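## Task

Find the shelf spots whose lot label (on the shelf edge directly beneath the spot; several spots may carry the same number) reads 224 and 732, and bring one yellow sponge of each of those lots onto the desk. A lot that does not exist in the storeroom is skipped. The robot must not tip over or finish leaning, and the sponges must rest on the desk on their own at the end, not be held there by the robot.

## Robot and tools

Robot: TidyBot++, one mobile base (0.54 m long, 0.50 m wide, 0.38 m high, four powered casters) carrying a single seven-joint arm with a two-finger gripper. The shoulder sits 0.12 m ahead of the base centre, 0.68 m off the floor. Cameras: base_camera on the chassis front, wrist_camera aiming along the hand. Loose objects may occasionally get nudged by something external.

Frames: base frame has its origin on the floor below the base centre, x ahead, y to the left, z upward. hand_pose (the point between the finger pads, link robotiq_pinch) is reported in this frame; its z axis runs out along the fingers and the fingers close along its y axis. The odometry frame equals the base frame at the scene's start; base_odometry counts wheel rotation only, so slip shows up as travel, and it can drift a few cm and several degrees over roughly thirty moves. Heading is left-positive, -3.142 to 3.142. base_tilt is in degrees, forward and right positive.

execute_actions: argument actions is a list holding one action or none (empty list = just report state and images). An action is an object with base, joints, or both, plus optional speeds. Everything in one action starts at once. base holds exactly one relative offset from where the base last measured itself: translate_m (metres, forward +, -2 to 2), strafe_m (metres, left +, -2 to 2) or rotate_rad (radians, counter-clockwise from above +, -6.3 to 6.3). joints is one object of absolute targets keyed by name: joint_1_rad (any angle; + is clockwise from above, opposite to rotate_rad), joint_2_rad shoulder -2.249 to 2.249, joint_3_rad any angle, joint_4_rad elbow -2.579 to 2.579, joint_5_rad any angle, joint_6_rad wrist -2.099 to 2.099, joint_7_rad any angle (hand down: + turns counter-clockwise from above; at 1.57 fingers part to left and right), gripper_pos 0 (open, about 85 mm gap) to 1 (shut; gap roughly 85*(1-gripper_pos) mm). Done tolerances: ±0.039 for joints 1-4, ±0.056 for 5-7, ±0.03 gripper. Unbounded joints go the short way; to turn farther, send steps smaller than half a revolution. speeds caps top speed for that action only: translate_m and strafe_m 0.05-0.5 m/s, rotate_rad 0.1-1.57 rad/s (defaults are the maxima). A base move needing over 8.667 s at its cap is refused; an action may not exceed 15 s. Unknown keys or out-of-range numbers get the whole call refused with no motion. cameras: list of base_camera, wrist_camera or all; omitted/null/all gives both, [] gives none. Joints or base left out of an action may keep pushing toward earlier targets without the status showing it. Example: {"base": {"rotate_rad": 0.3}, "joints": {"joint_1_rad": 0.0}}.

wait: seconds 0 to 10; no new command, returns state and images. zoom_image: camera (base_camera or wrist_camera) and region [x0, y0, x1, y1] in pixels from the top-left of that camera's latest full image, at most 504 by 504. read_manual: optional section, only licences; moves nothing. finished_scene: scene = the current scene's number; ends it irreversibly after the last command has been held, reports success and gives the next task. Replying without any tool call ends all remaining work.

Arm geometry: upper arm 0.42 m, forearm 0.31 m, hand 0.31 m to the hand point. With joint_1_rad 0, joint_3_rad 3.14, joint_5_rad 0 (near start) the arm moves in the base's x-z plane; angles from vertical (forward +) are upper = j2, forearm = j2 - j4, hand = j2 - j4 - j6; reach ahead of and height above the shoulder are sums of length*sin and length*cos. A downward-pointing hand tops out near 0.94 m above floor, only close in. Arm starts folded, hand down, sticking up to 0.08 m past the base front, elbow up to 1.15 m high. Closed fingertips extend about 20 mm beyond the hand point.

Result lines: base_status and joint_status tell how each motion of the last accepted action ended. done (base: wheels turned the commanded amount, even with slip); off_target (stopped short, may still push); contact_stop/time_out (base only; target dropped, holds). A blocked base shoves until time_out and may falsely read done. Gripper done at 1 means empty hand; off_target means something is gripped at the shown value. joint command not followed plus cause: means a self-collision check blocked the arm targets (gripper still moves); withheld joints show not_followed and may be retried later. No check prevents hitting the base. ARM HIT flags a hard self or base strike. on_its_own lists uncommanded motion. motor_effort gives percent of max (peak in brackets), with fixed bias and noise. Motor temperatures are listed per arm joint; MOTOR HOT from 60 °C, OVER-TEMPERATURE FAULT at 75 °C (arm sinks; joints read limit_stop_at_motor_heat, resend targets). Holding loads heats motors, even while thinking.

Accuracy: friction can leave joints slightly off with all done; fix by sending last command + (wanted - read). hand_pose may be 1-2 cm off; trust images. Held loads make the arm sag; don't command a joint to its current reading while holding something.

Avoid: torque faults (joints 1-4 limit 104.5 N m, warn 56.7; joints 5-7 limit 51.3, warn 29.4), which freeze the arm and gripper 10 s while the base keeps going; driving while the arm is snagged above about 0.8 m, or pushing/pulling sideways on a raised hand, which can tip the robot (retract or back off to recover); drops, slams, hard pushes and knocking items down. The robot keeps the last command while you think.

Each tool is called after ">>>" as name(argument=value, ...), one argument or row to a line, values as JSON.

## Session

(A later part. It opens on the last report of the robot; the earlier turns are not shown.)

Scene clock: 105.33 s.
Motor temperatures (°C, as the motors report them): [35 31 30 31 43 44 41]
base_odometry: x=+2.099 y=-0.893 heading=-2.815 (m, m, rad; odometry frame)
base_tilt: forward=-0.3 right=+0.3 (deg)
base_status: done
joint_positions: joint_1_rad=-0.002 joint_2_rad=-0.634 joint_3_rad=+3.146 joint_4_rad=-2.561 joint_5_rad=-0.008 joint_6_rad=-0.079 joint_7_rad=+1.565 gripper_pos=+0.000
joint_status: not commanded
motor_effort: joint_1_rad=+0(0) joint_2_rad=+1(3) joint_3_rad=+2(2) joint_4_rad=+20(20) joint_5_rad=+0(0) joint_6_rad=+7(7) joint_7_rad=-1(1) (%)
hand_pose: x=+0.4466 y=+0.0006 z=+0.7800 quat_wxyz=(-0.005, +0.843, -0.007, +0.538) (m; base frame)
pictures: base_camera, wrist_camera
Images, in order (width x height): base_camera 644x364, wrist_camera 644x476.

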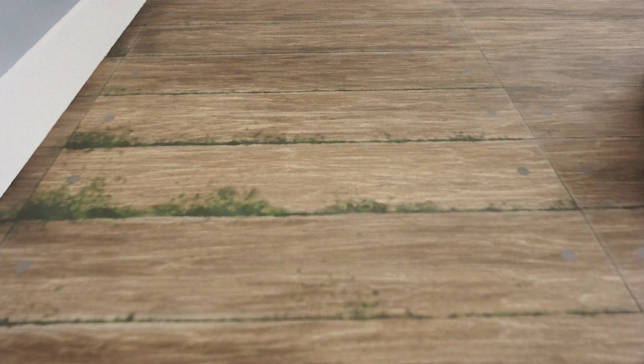

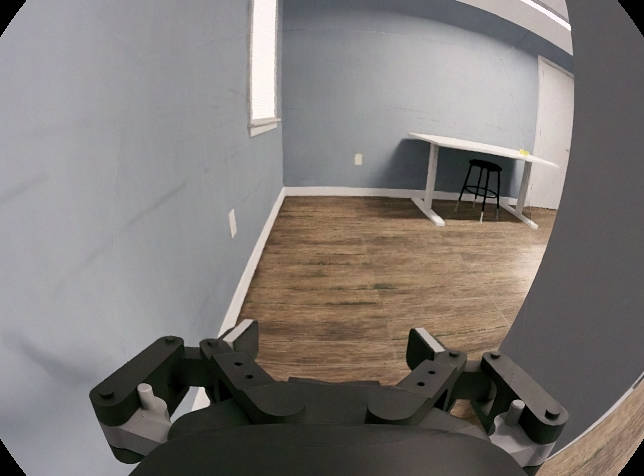

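>>> execute_actions(
  actions=[
    {"base":{"rotate_rad":0.05}},
  ],
  cameras=[],
)

>>> execute_actions(
  actions=[
    {"base":{"translate_m":-0.1}},
  ],
  cameras=[],
)

>>> execute_actions(
  actions=[
    {"base":{"strafe_m":-1.1}},
  ],
)

Scene clock: 109.23 s.
Motor temperatures (°C, as the motors report them): [35 31 30 31 43 44 41]
base_odometry: x=+2.099 y=-0.893 heading=-2.765 (m, m, rad; odometry frame)
base_tilt: forward=-0.2 right=+0.5 (deg)
base_status: done
joint_positions: joint_1_rad=-0.001 joint_2_rad=-0.634 joint_3_rad=+3.146 joint_4_rad=-2.561 joint_5_rad=-0.008 joint_6_rad=-0.079 joint_7_rad=+1.565 gripper_pos=+0.000
joint_status: not commanded
motor_effort: joint_1_rad=+0(1) joint_2_rad=+1(2) joint_3_rad=+2(2) joint_4_rad=+20(20) joint_5_rad=+0(0) joint_6_rad=+7(7) joint_7_rad=+0(0) (%)
hand_pose: x=+0.4466 y=+0.0001 z=+0.7799 quat_wxyz=(-0.004, +0.843, -0.008, +0.538) (m; base frame)
pictures: none
No camera images: the call's "cameras" was empty. Leave "cameras" out to get every camera's image.

Scene clock: 110.50 s.
Motor temperatures (°C, as the motors report them): [35 31 30 31 43 44 41]
base_odometry: x=+2.192 y=-0.856 heading=-2.764 (m, m, rad; odometry frame)
base_tilt: forward=-0.1 right=+0.4 (deg)
base_status: done
joint_positions: joint_1_rad=-0.001 joint_2_rad=-0.639 joint_3_rad=+3.146 joint_4_rad=-2.563 joint_5_rad=-0.008 joint_6_rad=-0.080 joint_7_rad=+1.565 gripper_pos=+0.000
joint_status: not commanded
motor_effort: joint_1_rad=+0(0) joint_2_rad=+1(3) joint_3_rad=+2(2) joint_4_rad=+20(20) joint_5_rad=+0(0) joint_6_rad=+7(7) joint_7_rad=+0(1) (%)
hand_pose: x=+0.4457 y=+0.0002 z=+0.7806 quat_wxyz=(-0.004, +0.842, -0.008, +0.539) (m; base frame)
pictures: none
No camera images: the call's "cameras" was empty. Leave "cameras" out to get every camera's image.

Scene clock: 114.07 s.
Motor temperatures (°C, as the motors report them): [35 31 30 31 43 44 41]
base_odometry: x=+1.787 y=+0.167 heading=-2.764 (m, m, rad; odometry frame)
base_tilt: forward=-0.2 right=+0.5 (deg)
base_status: done
joint_positions: joint_1_rad=+0.000 joint_2_rad=-0.639 joint_3_rad=+3.146 joint_4_rad=-2.563 joint_5_rad=-0.008 joint_6_rad=-0.080 joint_7_rad=+1.565 gripper_pos=+0.000
joint_status: not commanded
motor_effort: joint_1_rad=+0(0) joint_2_rad=+1(2) joint_3_rad=+2(4) joint_4_rad=+20(20) joint_5_rad=+0(0) joint_6_rad=+7(7) joint_7_rad=+0(0) (%)
hand_pose: x=+0.4457 y=+0.0001 z=+0.7805 quat_wxyz=(-0.004, +0.842, -0.008, +0.539) (m; base frame)
pictures: base_camera, wrist_camera
Images, in order (width x height): base_camera 644x364, wrist_camera 644x476.

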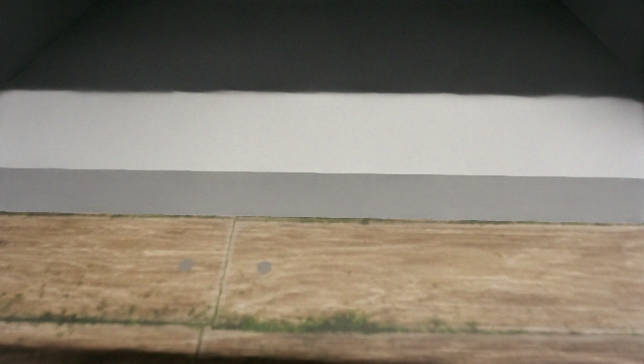

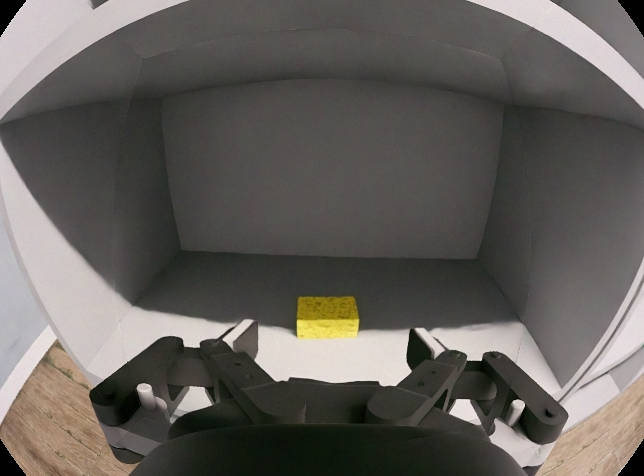

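>>> execute_actions(
  actions=[
    {"base":{"translate_m":-0.15}},
  ],
)

Scene clock: 124.27 s.
Motor temperatures (°C, as the motors report them): [35 31 30 31 43 44 41]
base_odometry: x=+1.927 y=+0.222 heading=-2.764 (m, m, rad; odometry frame)
base_tilt: forward=-0.2 right=+0.5 (deg)
base_status: done
joint_positions: joint_1_rad=+0.000 joint_2_rad=-0.642 joint_3_rad=+3.146 joint_4_rad=-2.564 joint_5_rad=-0.008 joint_6_rad=-0.080 joint_7_rad=+1.565 gripper_pos=+0.000
joint_status: not commanded
motor_effort: joint_1_rad=+0(0) joint_2_rad=+1(3) joint_3_rad=+1(2) joint_4_rad=+20(20) joint_5_rad=+0(0) joint_6_rad=+7(8) joint_7_rad=+0(1) (%)
hand_pose: x=+0.4451 y=+0.0001 z=+0.7808 quat_wxyz=(-0.004, +0.842, -0.008, +0.540) (m; base frame)
pictures: base_camera, wrist_camera
Images, in order (width x height): base_camera 644x364, wrist_camera 644x476.

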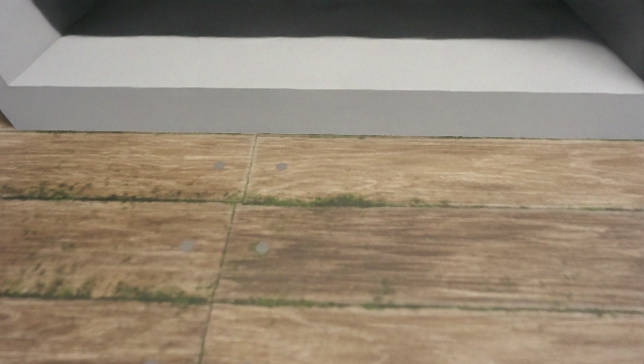

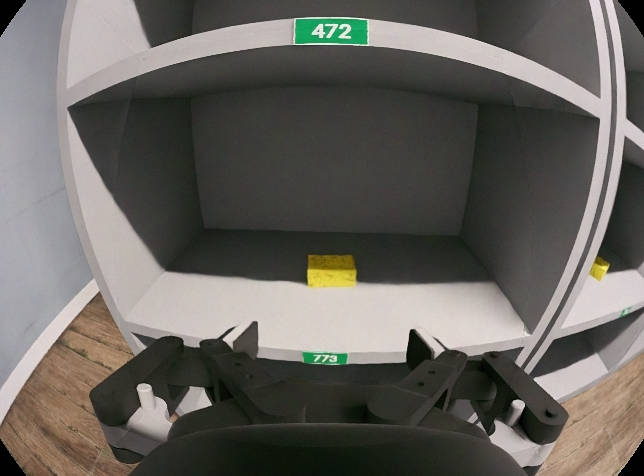

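>>> execute_actions(
  actions=[
    {"base":{"strafe_m":-0.92}},
  ],
)

Scene clock: 128.20 s.
Motor temperatures (°C, as the motors report them): [35 31 30 31 43 44 41]
base_odometry: x=+1.588 y=+1.078 heading=-2.764 (m, m, rad; odometry frame)
base_tilt: forward=-0.2 right=+0.5 (deg)
base_status: done
joint_positions: joint_1_rad=+0.000 joint_2_rad=-0.642 joint_3_rad=+3.146 joint_4_rad=-2.564 joint_5_rad=-0.008 joint_6_rad=-0.080 joint_7_rad=+1.565 gripper_pos=+0.000
joint_status: not commanded
motor_effort: joint_1_rad=+0(0) joint_2_rad=+1(2) joint_3_rad=+2(3) joint_4_rad=+20(20) joint_5_rad=+0(0) joint_6_rad=+7(7) joint_7_rad=+0(0) (%)
hand_pose: x=+0.4451 y=+0.0001 z=+0.7807 quat_wxyz=(-0.004, +0.842, -0.008, +0.540) (m; base frame)
pictures: base_camera, wrist_camera
Images, in order (width x height): base_camera 644x364, wrist_camera 644x476.

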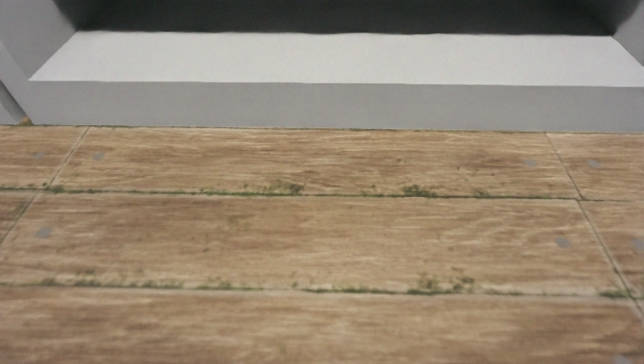

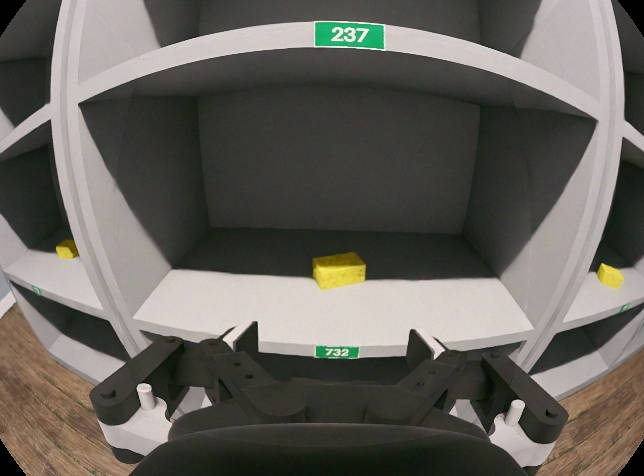

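>>> zoom_image(
  camera="wrist_camera",
  region=[240, 220, 440, 370],
)

Region (240, 220, 440, 370) of wrist_camera's 644x476 image, scaled by 2.520; it fills the top 378 rows of this view, and the rest is white.

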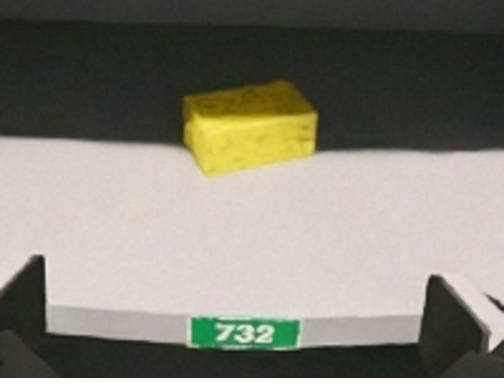

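>>> execute_actions(
  actions=[
    {"joints":{"joint_2_rad":0.42,"joint_4_rad":-1.87,"joint_6_rad":-0.47,"joint_7_rad":0.4}},
  ],
)

>>> execute_actions(
  actions=[
    {"joints":{"joint_2_rad":0.76,"joint_4_rad":-1.16,"joint_6_rad":-0.84}},
  ],
)

Scene clock: 148.30 s.
Motor temperatures (°C, as the motors report them): [35 31 30 32 43 44 41]
base_odometry: x=+1.588 y=+1.078 heading=-2.764 (m, m, rad; odometry frame)
base_tilt: forward=-0.1 right=+0.4 (deg)
base_status: not commanded
joint_positions: joint_1_rad=+0.000 joint_2_rad=+0.405 joint_3_rad=+3.146 joint_4_rad=-1.882 joint_5_rad=-0.008 joint_6_rad=-0.447 joint_7_rad=+0.422 gripper_pos=+0.000
joint_status: all done
motor_effort: joint_1_rad=-1(0) joint_2_rad=-31(32) joint_3_rad=+1(2) joint_4_rad=+14(20) joint_5_rad=+0(0) joint_6_rad=+2(7) joint_7_rad=-1(0) (%)
hand_pose: x=+0.6456 y=+0.0001 z=+0.5763 quat_wxyz=(-0.111, +0.820, -0.536, +0.169) (m; base frame)
pictures: base_camera, wrist_camera
Images, in order (width x height): base_camera 644x364, wrist_camera 644x476.

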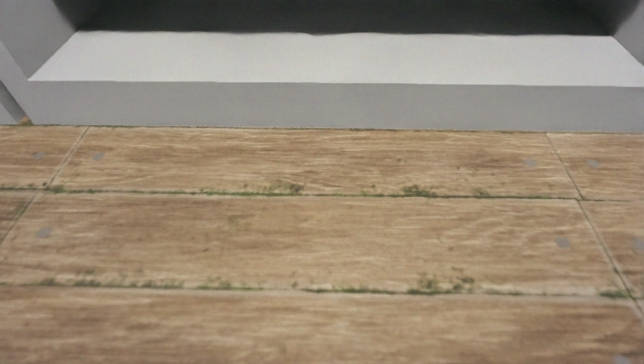

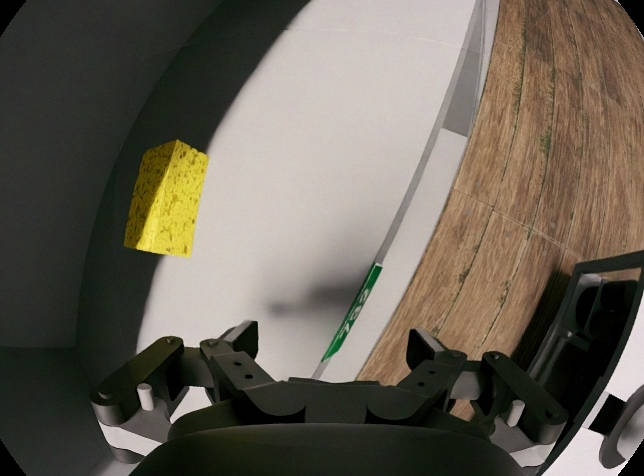

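Scene clock: 150.27 s.
Motor temperatures (°C, as the motors report them): [35 31 30 32 43 44 41]
base_odometry: x=+1.588 y=+1.078 heading=-2.764 (m, m, rad; odometry frame)
base_tilt: forward=-0.2 right=+0.5 (deg)
base_status: not commanded
joint_positions: joint_1_rad=+0.000 joint_2_rad=+0.739 joint_3_rad=+3.146 joint_4_rad=-1.171 joint_5_rad=-0.008 joint_6_rad=-0.816 joint_7_rad=+0.422 gripper_pos=+0.000
joint_status: all done
motor_effort: joint_1_rad=+0(0) joint_2_rad=-45(46) joint_3_rad=+1(0) joint_4_rad=+17(18) joint_5_rad=+0(0) joint_6_rad=+2(3) joint_7_rad=-1(0) (%)
hand_pose: x=+0.8246 y=+0.0006 z=+0.6035 quat_wxyz=(-0.113, +0.820, -0.534, +0.172) (m; base frame)
pictures: base_camera, wrist_camera
Images, in order (width x height): base_camera 644x364, wrist_camera 644x476.

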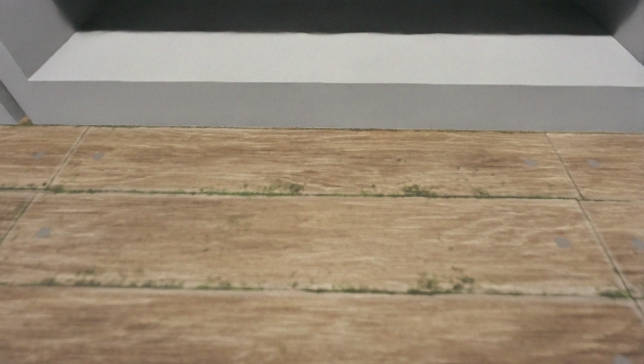

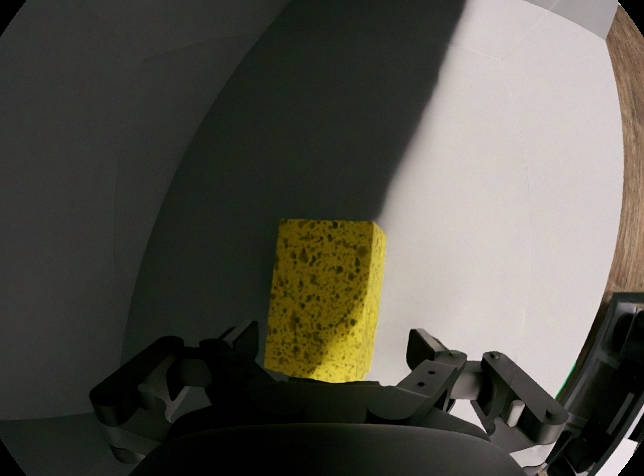

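>>> execute_actions(
  actions=[
    {"joints":{"joint_2_rad":1.01,"joint_4_rad":-0.62,"joint_6_rad":-1.315,"joint_7_rad":0.33}},
  ],
  cameras=["wrist_camera"],
)

Scene clock: 158.50 s.
Motor temperatures (°C, as the motors report them): [35 31 30 32 43 44 41]
base_odometry: x=+1.588 y=+1.078 heading=-2.764 (m, m, rad; odometry frame)
base_tilt: forward=-0.2 right=+0.4 (deg)
base_status: not commanded
joint_positions: joint_1_rad=+0.000 joint_2_rad=+0.989 joint_3_rad=+3.146 joint_4_rad=-0.632 joint_5_rad=-0.008 joint_6_rad=-1.293 joint_7_rad=+0.355 gripper_pos=+0.000
joint_status: all done
motor_effort: joint_1_rad=-1(0) joint_2_rad=-51(52) joint_3_rad=+0(0) joint_4_rad=+17(18) joint_5_rad=+0(0) joint_6_rad=+1(3) joint_7_rad=+0(1) (%)
hand_pose: x=+0.8549 y=+0.0017 z=+0.5938 quat_wxyz=(-0.066, +0.815, -0.569, +0.092) (m; base frame)
pictures: wrist_camera
Images, in order (width x height): wrist_camera 644x476.

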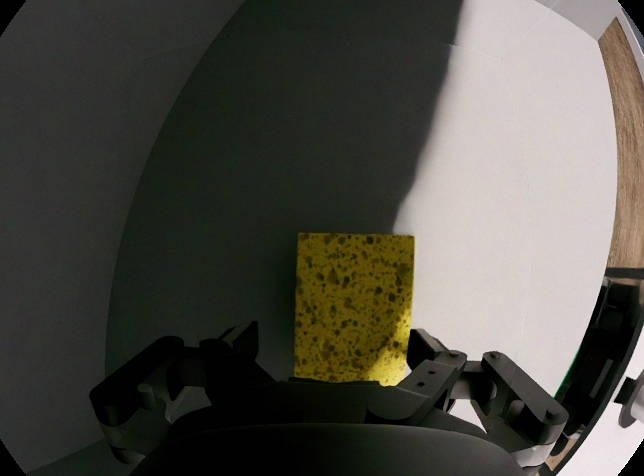

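>>> execute_actions(
  actions=[
    {"base":{"translate_m":-0.012}},
  ],
  cameras=["wrist_camera"],
)

Scene clock: 161.03 s.
Motor temperatures (°C, as the motors report them): [35 31 30 32 43 44 41]
base_odometry: x=+1.599 y=+1.082 heading=-2.764 (m, m, rad; odometry frame)
base_tilt: forward=-0.2 right=+0.5 (deg)
base_status: done
joint_positions: joint_1_rad=+0.000 joint_2_rad=+0.992 joint_3_rad=+3.146 joint_4_rad=-0.630 joint_5_rad=-0.008 joint_6_rad=-1.294 joint_7_rad=+0.355 gripper_pos=+0.000
joint_status: not commanded
motor_effort: joint_1_rad=+0(3) joint_2_rad=-51(54) joint_3_rad=+1(0) joint_4_rad=+17(18) joint_5_rad=+0(1) joint_6_rad=+1(1) joint_7_rad=-1(0) (%)
hand_pose: x=+0.8546 y=+0.0014 z=+0.5923 quat_wxyz=(-0.066, +0.815, -0.569, +0.091) (m; base frame)
pictures: wrist_camera
Images, in order (width x height): wrist_camera 644x476.

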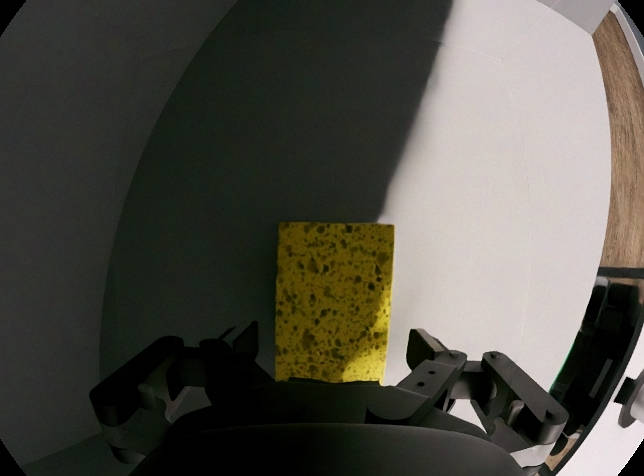

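>>> execute_actions(
  actions=[
    {"joints":{"joint_2_rad":1.03,"joint_4_rad":-0.715,"joint_6_rad":-1.19}},
  ],
  cameras=["wrist_camera"],
)

Scene clock: 163.23 s.
Motor temperatures (°C, as the motors report them): [35 31 30 32 43 44 41]
base_odometry: x=+1.599 y=+1.082 heading=-2.764 (m, m, rad; odometry frame)
base_tilt: forward=-0.1 right=+0.4 (deg)
base_status: not commanded
joint_positions: joint_1_rad=+0.000 joint_2_rad=+1.001 joint_3_rad=+3.146 joint_4_rad=-0.703 joint_5_rad=-0.009 joint_6_rad=-1.215 joint_7_rad=+0.355 gripper_pos=+0.000
joint_status: all done
motor_effort: joint_1_rad=+0(1) joint_2_rad=-46(51) joint_3_rad=+1(0) joint_4_rad=+15(17) joint_5_rad=+0(1) joint_6_rad=+1(4) joint_7_rad=+0(1) (%)
hand_pose: x=+0.8536 y=+0.0013 z=+0.5633 quat_wxyz=(-0.065, +0.814, -0.570, +0.090) (m; base frame)
pictures: wrist_camera
Images, in order (width x height): wrist_camera 644x476.

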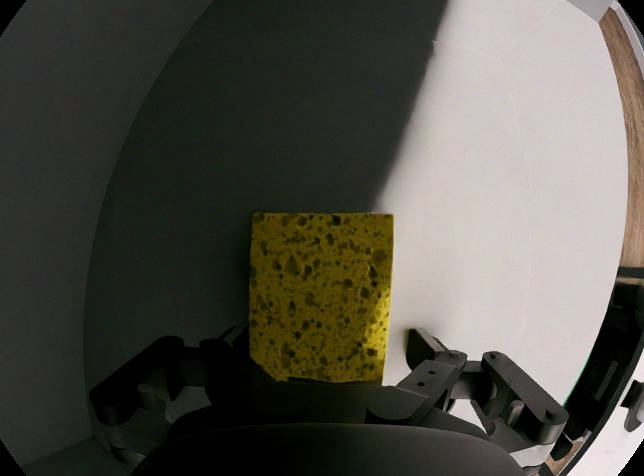

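>>> execute_actions(
  actions=[
    {"joints":{"joint_2_rad":0.985,"gripper_pos":1}},
  ],
  cameras=["wrist_camera"],
)

Scene clock: 166.00 s.
Motor temperatures (°C, as the motors report them): [35 31 30 32 43 44 41]
base_odometry: x=+1.599 y=+1.082 heading=-2.764 (m, m, rad; odometry frame)
base_tilt: forward=-0.2 right=+0.4 (deg)
base_status: not commanded
joint_positions: joint_1_rad=+0.001 joint_2_rad=+0.987 joint_3_rad=+3.146 joint_4_rad=-0.706 joint_5_rad=-0.009 joint_6_rad=-1.213 joint_7_rad=+0.355 gripper_pos=+0.360
joint_status: gripper_pos off_target (ended at +0.360, target +1.000); the others done
motor_effort: joint_1_rad=+1(1) joint_2_rad=-51(52) joint_3_rad=+0(0) joint_4_rad=+17(18) joint_5_rad=+0(1) joint_6_rad=+1(4) joint_7_rad=+0(0) (%)
hand_pose: x=+0.8546 y=+0.0008 z=+0.5725 quat_wxyz=(-0.069, +0.814, -0.569, +0.095) (m; base frame)
pictures: wrist_camera
Images, in order (width x height): wrist_camera 644x476.

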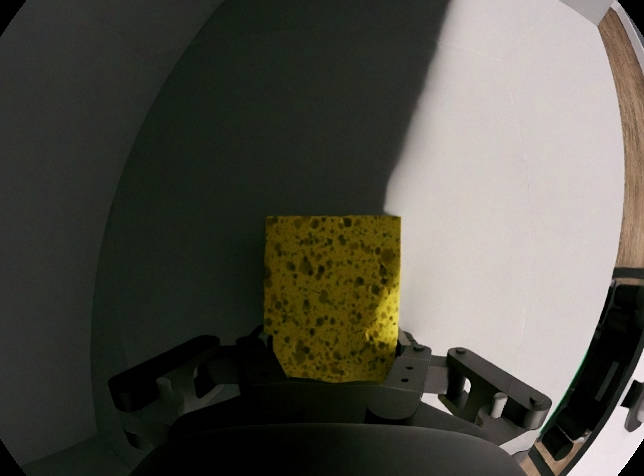

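>>> execute_actions(
  actions=[
    {"joints":{"joint_2_rad":0.72,"joint_4_rad":-1.18,"joint_6_rad":-0.80}},
  ],
  cameras=[],
)

>>> execute_actions(
  actions=[
    {"joints":{"joint_2_rad":0.3,"joint_4_rad":-1.95,"joint_6_rad":-0.44}},
  ],
)

Scene clock: 169.90 s.
Motor temperatures (°C, as the motors report them): [35 31 30 32 43 44 41]
base_odometry: x=+1.599 y=+1.082 heading=-2.764 (m, m, rad; odometry frame)
base_tilt: forward=-0.1 right=+0.4 (deg)
base_status: not commanded
joint_positions: joint_1_rad=+0.001 joint_2_rad=+0.739 joint_3_rad=+3.146 joint_4_rad=-1.169 joint_5_rad=-0.009 joint_6_rad=-0.823 joint_7_rad=+0.355 gripper_pos=+0.360
joint_status: all done
motor_effort: joint_1_rad=-1(0) joint_2_rad=-45(51) joint_3_rad=+1(0) joint_4_rad=+17(18) joint_5_rad=+0(0) joint_6_rad=+2(2) joint_7_rad=+0(0) (%)
hand_pose: x=+0.8236 y=-0.0001 z=+0.6037 quat_wxyz=(-0.118, +0.801, -0.563, +0.167) (m; base frame)
pictures: none
No camera images: the call's "cameras" was empty. Leave "cameras" out to get every camera's image.

Scene clock: 171.93 s.
Motor temperatures (°C, as the motors report them): [35 31 30 32 43 44 41]
base_odometry: x=+1.599 y=+1.082 heading=-2.764 (m, m, rad; odometry frame)
base_tilt: forward=-0.2 right=+0.4 (deg)
base_status: not commanded
joint_positions: joint_1_rad=+0.001 joint_2_rad=+0.322 joint_3_rad=+3.146 joint_4_rad=-1.942 joint_5_rad=-0.009 joint_6_rad=-0.464 joint_7_rad=+0.355 gripper_pos=+0.360
joint_status: all done
motor_effort: joint_1_rad=+0(1) joint_2_rad=-28(45) joint_3_rad=+1(0) joint_4_rad=+14(17) joint_5_rad=+0(0) joint_6_rad=+2(3) joint_7_rad=+0(0) (%)
hand_pose: x=+0.6191 y=-0.0003 z=+0.5949 quat_wxyz=(-0.118, +0.800, -0.564, +0.168) (m; base frame)
pictures: base_camera, wrist_camera
Images, in order (width x height): base_camera 644x364, wrist_camera 644x476.

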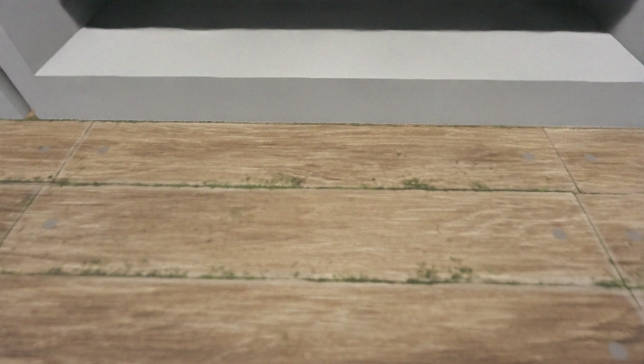

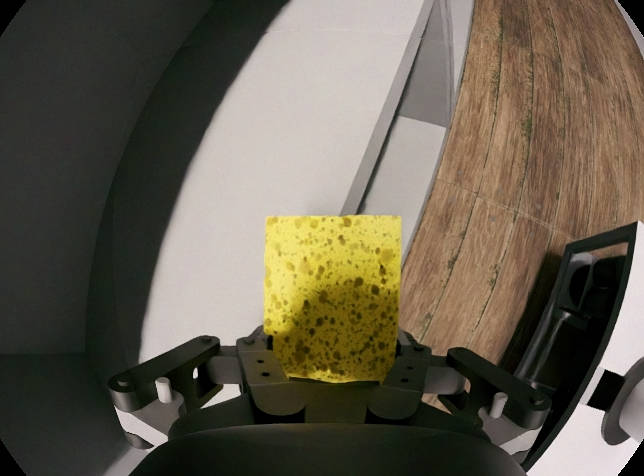

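>>> execute_actions(
  actions=[
    {"base":{"strafe_m":1.5},"joints":{"joint_2_rad":-0.3,"joint_4_rad":-2.1,"joint_6_rad":-0.7,"joint_7_rad":1.57}},
  ],
)

Scene clock: 182.50 s.
Motor temperatures (°C, as the motors report them): [35 31 30 32 43 44 41]
base_odometry: x=+2.153 y=-0.312 heading=-2.764 (m, m, rad; odometry frame)
base_tilt: forward=-0.1 right=+0.5 (deg)
base_status: done
joint_positions: joint_1_rad=+0.007 joint_2_rad=-0.284 joint_3_rad=+3.147 joint_4_rad=-2.089 joint_5_rad=-0.009 joint_6_rad=-0.679 joint_7_rad=+1.550 gripper_pos=+0.360
joint_status: all done
motor_effort: joint_1_rad=+0(2) joint_2_rad=-10(29) joint_3_rad=+2(3) joint_4_rad=+19(19) joint_5_rad=+0(0) joint_6_rad=+5(4) joint_7_rad=-1(1) (%)
hand_pose: x=+0.4974 y=-0.0016 z=+0.7668 quat_wxyz=(-0.006, +0.946, -0.018, +0.323) (m; base frame)
pictures: base_camera, wrist_camera
Images, in order (width x height): base_camera 644x364, wrist_camera 644x476.

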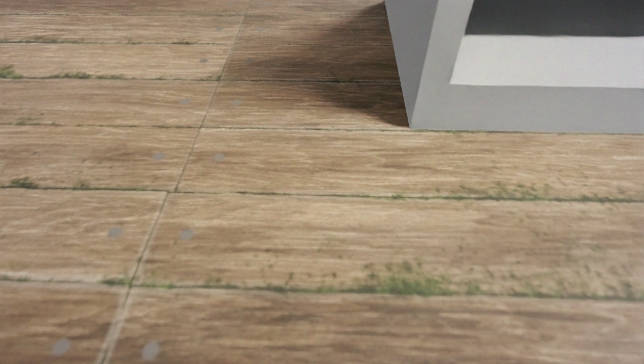

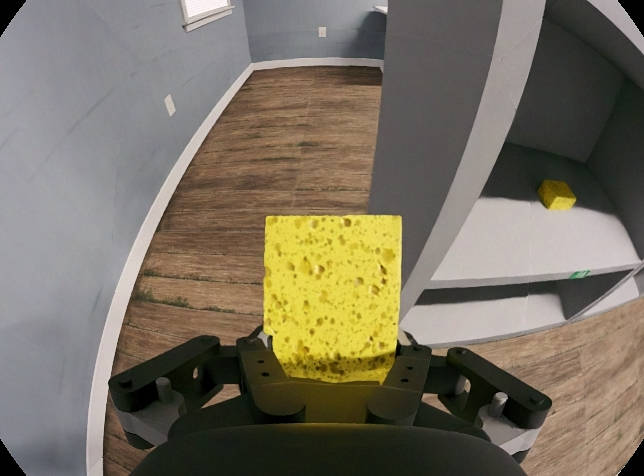

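>>> execute_actions(
  actions=[
    {"base":{"strafe_m":0.27},"joints":{"joint_2_rad":-0.35,"joint_4_rad":-1.9,"joint_6_rad":-0.6}},
  ],
)

>>> execute_actions(
  actions=[
    {"base":{"translate_m":1.9}},
  ],
)

Scene clock: 186.87 s.
Motor temperatures (°C, as the motors report them): [35 31 30 32 43 44 41]
base_odometry: x=+2.252 y=-0.563 heading=-2.763 (m, m, rad; odometry frame)
base_tilt: forward=-0.2 right=+0.4 (deg)
base_status: done
joint_positions: joint_1_rad=+0.007 joint_2_rad=-0.332 joint_3_rad=+3.147 joint_4_rad=-1.902 joint_5_rad=-0.009 joint_6_rad=-0.618 joint_7_rad=+1.550 gripper_pos=+0.360
joint_status: all done
motor_effort: joint_1_rad=+0(1) joint_2_rad=-10(11) joint_3_rad=+1(4) joint_4_rad=+21(20) joint_5_rad=+0(1) joint_6_rad=+7(6) joint_7_rad=+0(1) (%)
hand_pose: x=+0.5501 y=-0.0026 z=+0.8998 quat_wxyz=(-0.007, +0.888, -0.017, +0.459) (m; base frame)
pictures: base_camera, wrist_camera
Images, in order (width x height): base_camera 644x364, wrist_camera 644x476.

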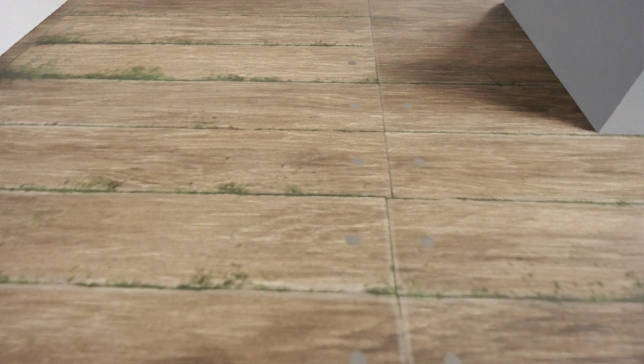

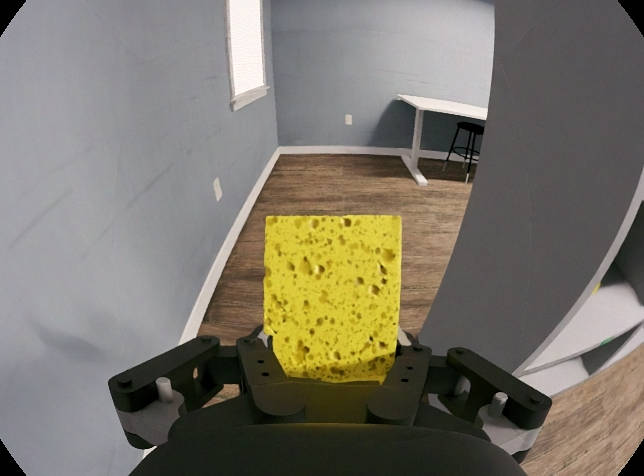

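Scene clock: 192.03 s.
Motor temperatures (°C, as the motors report them): [35 31 30 32 43 44 41]
base_odometry: x=+0.487 y=-1.265 heading=-2.763 (m, m, rad; odometry frame)
base_tilt: forward=-0.2 right=+0.4 (deg)
base_status: done
joint_positions: joint_1_rad=+0.007 joint_2_rad=-0.337 joint_3_rad=+3.147 joint_4_rad=-1.902 joint_5_rad=-0.009 joint_6_rad=-0.618 joint_7_rad=+1.550 gripper_pos=+0.360
joint_status: not commanded
motor_effort: joint_1_rad=-1(0) joint_2_rad=-10(13) joint_3_rad=+1(2) joint_4_rad=+21(21) joint_5_rad=+0(0) joint_6_rad=+5(7) joint_7_rad=-1(1) (%)
hand_pose: x=+0.5491 y=-0.0026 z=+0.9021 quat_wxyz=(-0.007, +0.887, -0.017, +0.461) (m; base frame)
pictures: base_camera, wrist_camera
Images, in order (width x height): base_camera 644x364, wrist_camera 644x476.

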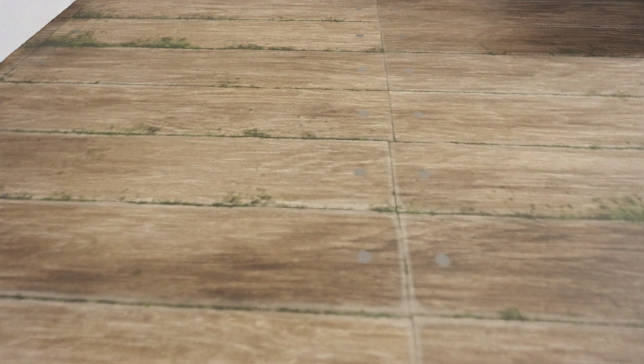

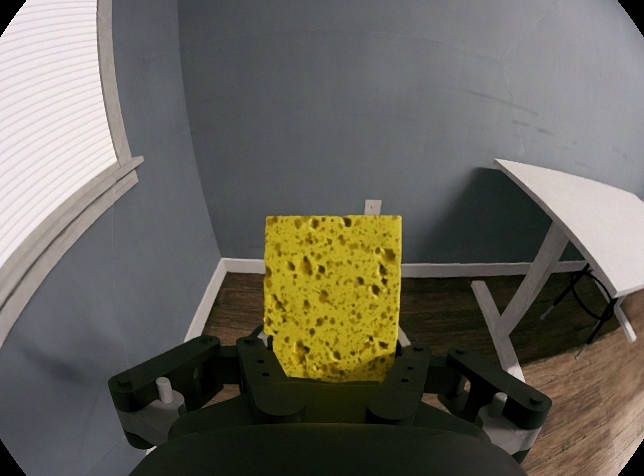

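>>> execute_actions(
  actions=[
    {"joints":{"joint_1_rad":0.9,"joint_2_rad":0.34,"joint_4_rad":-1.0,"joint_6_rad":-1.5}},
  ],
)

Scene clock: 196.83 s.
Motor temperatures (°C, as the motors report them): [35 31 30 32 43 44 41]
base_odometry: x=+0.487 y=-1.265 heading=-2.763 (m, m, rad; odometry frame)
base_tilt: forward=-0.1 right=+0.5 (deg)
base_status: not commanded
joint_positions: joint_1_rad=+0.889 joint_2_rad=+0.323 joint_3_rad=+3.147 joint_4_rad=-1.012 joint_5_rad=-0.009 joint_6_rad=-1.478 joint_7_rad=+1.550 gripper_pos=+0.360
joint_status: all done
motor_effort: joint_1_rad=+0(1) joint_2_rad=-32(34) joint_3_rad=+1(3) joint_4_rad=+17(22) joint_5_rad=+0(1) joint_6_rad=+2(7) joint_7_rad=+0(1) (%)
hand_pose: x=+0.4603 y=-0.4182 z=+0.8594 quat_wxyz=(+0.066, +0.885, -0.435, +0.149) (m; base frame)
pictures: base_camera, wrist_camera
Images, in order (width x height): base_camera 644x364, wrist_camera 644x476.

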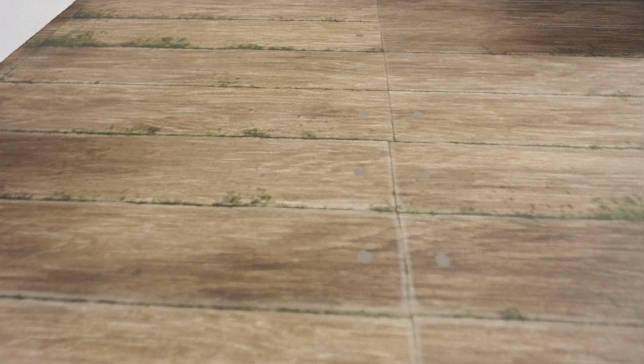

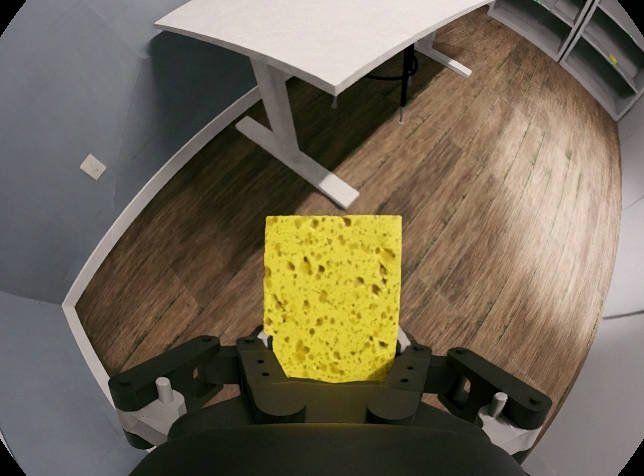

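>>> execute_actions(
  actions=[
    {"base":{"translate_m":0.5},"joints":{"joint_1_rad":1.15}},
  ],
  cameras=[],
)

>>> execute_actions(
  actions=[
    {"base":{"strafe_m":-0.33},"joints":{"joint_2_rad":0.42,"joint_6_rad":-1.48}},
  ],
)

Scene clock: 203.00 s.
Motor temperatures (°C, as the motors report them): [35 31 30 32 43 44 41]
base_odometry: x=+0.022 y=-1.450 heading=-2.763 (m, m, rad; odometry frame)
base_tilt: forward=-0.2 right=+0.5 (deg)
base_status: done
joint_positions: joint_1_rad=+1.142 joint_2_rad=+0.326 joint_3_rad=+3.151 joint_4_rad=-1.012 joint_5_rad=-0.010 joint_6_rad=-1.479 joint_7_rad=+1.550 gripper_pos=+0.360
joint_status: all done
motor_effort: joint_1_rad=+0(4) joint_2_rad=-32(34) joint_3_rad=+1(2) joint_4_rad=+18(18) joint_5_rad=+0(1) joint_6_rad=+2(2) joint_7_rad=+0(0) (%)
hand_pose: x=+0.3440 y=-0.4908 z=+0.8580 quat_wxyz=(+0.083, +0.823, -0.545, +0.138) (m; base frame)
pictures: none
No camera images: the call's "cameras" was empty. Leave "cameras" out to get every camera's image.

Scene clock: 205.00 s.
Motor temperatures (°C, as the motors report them): [35 31 30 32 43 44 41]
base_odometry: x=-0.100 y=-1.143 heading=-2.762 (m, m, rad; odometry frame)
base_tilt: forward=-0.2 right=+0.5 (deg)
base_status: done
joint_positions: joint_1_rad=+1.143 joint_2_rad=+0.410 joint_3_rad=+3.151 joint_4_rad=-1.008 joint_5_rad=-0.010 joint_6_rad=-1.480 joint_7_rad=+1.550 gripper_pos=+0.360
joint_status: all done
motor_effort: joint_1_rad=-1(2) joint_2_rad=-35(39) joint_3_rad=+1(0) joint_4_rad=+17(18) joint_5_rad=+0(1) joint_6_rad=+1(2) joint_7_rad=-1(0) (%)
hand_pose: x=+0.3492 y=-0.5036 z=+0.8136 quat_wxyz=(+0.062, +0.827, -0.549, +0.105) (m; base frame)
pictures: base_camera, wrist_camera
Images, in order (width x height): base_camera 644x364, wrist_camera 644x476.

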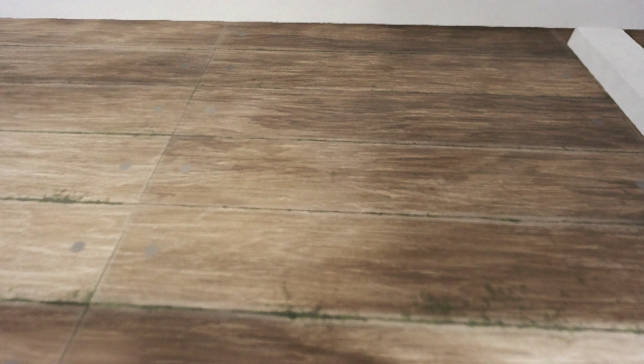

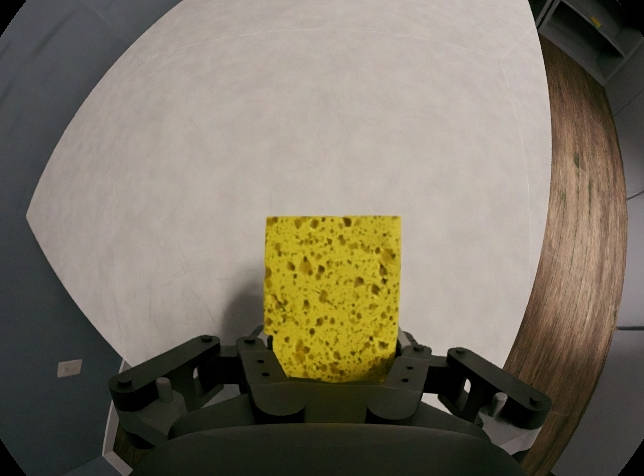

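>>> execute_actions(
  actions=[
    {"joints":{"joint_2_rad":0.5,"joint_6_rad":-1.52}},
  ],
  cameras=["wrist_camera"],
)

Scene clock: 207.60 s.
Motor temperatures (°C, as the motors report them): [35 31 30 32 43 44 41]
base_odometry: x=-0.100 y=-1.143 heading=-2.762 (m, m, rad; odometry frame)
base_tilt: forward=-0.2 right=+0.5 (deg)
base_status: not commanded
joint_positions: joint_1_rad=+1.143 joint_2_rad=+0.493 joint_3_rad=+3.151 joint_4_rad=-1.007 joint_5_rad=-0.010 joint_6_rad=-1.497 joint_7_rad=+1.550 gripper_pos=+0.360
joint_status: all done
motor_effort: joint_1_rad=+0(0) joint_2_rad=-38(40) joint_3_rad=+1(1) joint_4_rad=+17(18) joint_5_rad=+0(0) joint_6_rad=+0(2) joint_7_rad=+0(0) (%)
hand_pose: x=+0.3508 y=-0.5072 z=+0.7670 quat_wxyz=(+0.036, +0.831, -0.551, +0.063) (m; base frame)
pictures: wrist_camera
Images, in order (width x height): wrist_camera 644x476.

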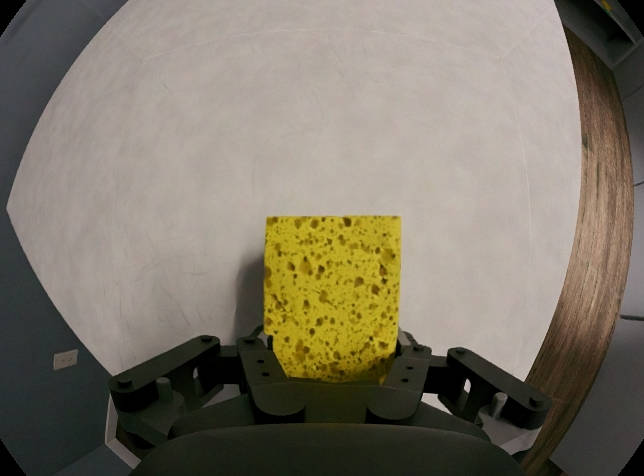

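No contact yet; a bit lower.

>>> execute_actions(
  actions=[
    {"joints":{"joint_2_rad":0.525}},
  ],
  cameras=["wrist_camera"],
)

Scene clock: 209.23 s.
Motor temperatures (°C, as the motors report them): [35 31 30 32 43 44 41]
base_odometry: x=-0.100 y=-1.143 heading=-2.762 (m, m, rad; odometry frame)
base_tilt: forward=-0.2 right=+0.5 (deg)
base_status: not commanded
joint_positions: joint_1_rad=+1.143 joint_2_rad=+0.507 joint_3_rad=+3.151 joint_4_rad=-1.006 joint_5_rad=-0.010 joint_6_rad=-1.498 joint_7_rad=+1.550 gripper_pos=+0.360
joint_status: all done
motor_effort: joint_1_rad=+0(0) joint_2_rad=-37(38) joint_3_rad=+1(0) joint_4_rad=+17(17) joint_5_rad=+0(0) joint_6_rad=+1(1) joint_7_rad=+0(1) (%)
hand_pose: x=+0.3513 y=-0.5083 z=+0.7593 quat_wxyz=(+0.033, +0.832, -0.552, +0.057) (m; base frame)
pictures: wrist_camera
Images, in order (width x height): wrist_camera 644x476.

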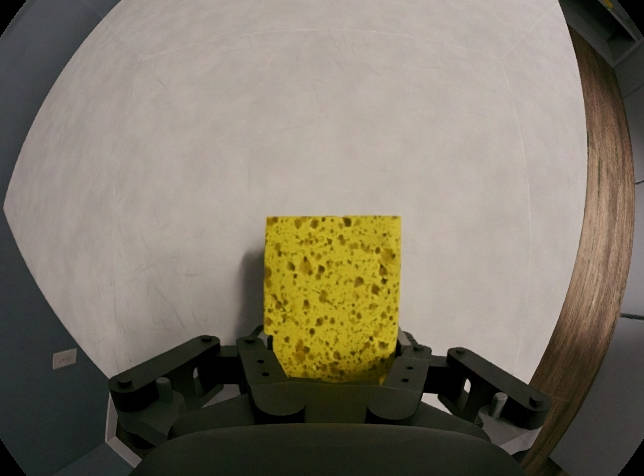

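>>> execute_actions(
  actions=[
    {"joints":{"gripper_pos":0}},
  ],
  cameras=[],
)

>>> execute_actions(
  actions=[
    {"joints":{"joint_2_rad":0.3}},
  ],
  cameras=["wrist_camera"],
)

Scene clock: 211.97 s.
Motor temperatures (°C, as the motors report them): [35 31 30 32 43 44 41]
base_odometry: x=-0.100 y=-1.143 heading=-2.762 (m, m, rad; odometry frame)
base_tilt: forward=-0.1 right=+0.4 (deg)
base_status: not commanded
joint_positions: joint_1_rad=+1.143 joint_2_rad=+0.507 joint_3_rad=+3.151 joint_4_rad=-1.006 joint_5_rad=-0.010 joint_6_rad=-1.498 joint_7_rad=+1.550 gripper_pos=+0.000
joint_status: all done
motor_effort: joint_1_rad=-1(0) joint_2_rad=-37(38) joint_3_rad=+1(1) joint_4_rad=+17(17) joint_5_rad=+0(0) joint_6_rad=+0(0) joint_7_rad=+0(1) (%)
hand_pose: x=+0.3513 y=-0.5083 z=+0.7593 quat_wxyz=(+0.033, +0.832, -0.552, +0.057) (m; base frame)
pictures: none
No camera images: the call's "cameras" was empty. Leave "cameras" out to get every camera's image.

Scene clock: 213.23 s.
Motor temperatures (°C, as the motors report them): [35 31 30 32 43 44 41]
base_odometry: x=-0.100 y=-1.143 heading=-2.762 (m, m, rad; odometry frame)
base_tilt: forward=-0.2 right=+0.4 (deg)
base_status: not commanded
joint_positions: joint_1_rad=+1.143 joint_2_rad=+0.297 joint_3_rad=+3.151 joint_4_rad=-1.002 joint_5_rad=-0.010 joint_6_rad=-1.498 joint_7_rad=+1.550 gripper_pos=+0.000
joint_status: all done
motor_effort: joint_1_rad=+0(0) joint_2_rad=-30(42) joint_3_rad=+1(1) joint_4_rad=+17(18) joint_5_rad=+0(0) joint_6_rad=+2(2) joint_7_rad=-1(0) (%)
hand_pose: x=+0.3398 y=-0.4830 z=+0.8755 quat_wxyz=(+0.089, +0.821, -0.544, +0.147) (m; base frame)
pictures: wrist_camera
Images, in order (width x height): wrist_camera 644x476.

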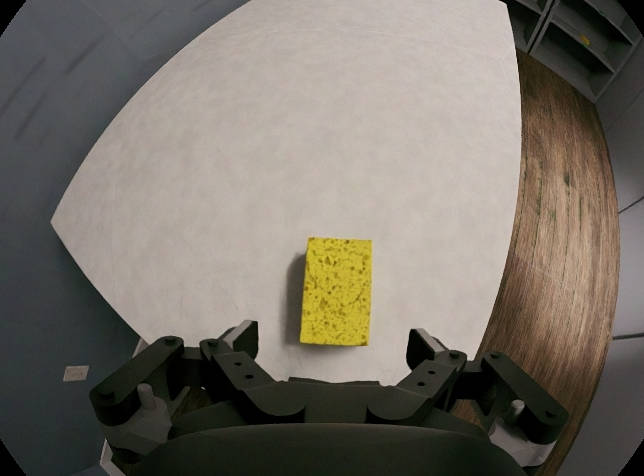

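Check the first sponge is still there.

>>> execute_actions(
  actions=[
    {"joints":{"joint_6_rad":-0.9}},
  ],
  cameras=["wrist_camera"],
)

Scene clock: 215.43 s.
Motor temperatures (°C, as the motors report them): [35 31 30 32 43 44 41]
base_odometry: x=-0.100 y=-1.143 heading=-2.762 (m, m, rad; odometry frame)
base_tilt: forward=-0.2 right=+0.4 (deg)
base_status: not commanded
joint_positions: joint_1_rad=+1.143 joint_2_rad=+0.297 joint_3_rad=+3.151 joint_4_rad=-1.001 joint_5_rad=-0.010 joint_6_rad=-0.901 joint_7_rad=+1.550 gripper_pos=+0.000
joint_status: all done
motor_effort: joint_1_rad=+0(0) joint_2_rad=-33(34) joint_3_rad=+1(1) joint_4_rad=+20(20) joint_5_rad=-1(0) joint_6_rad=+6(7) joint_7_rad=+0(1) (%)
hand_pose: x=+0.3991 y=-0.6171 z=+0.9862 quat_wxyz=(+0.240, +0.742, -0.493, +0.386) (m; base frame)
pictures: wrist_camera
Images, in order (width x height): wrist_camera 644x476.

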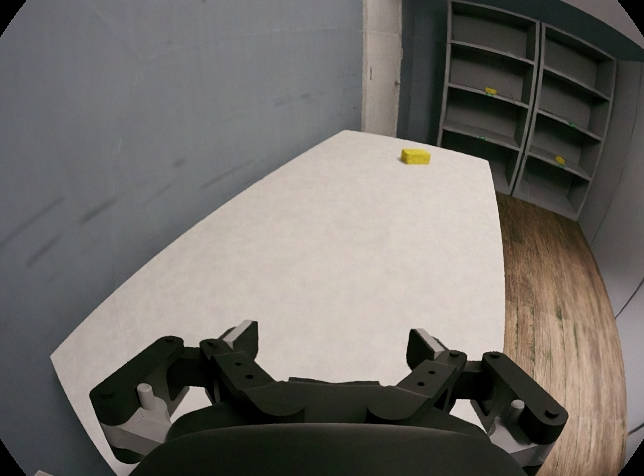

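>>> finished_scene(
  scene=2,
)

The scene is finished: the task was done.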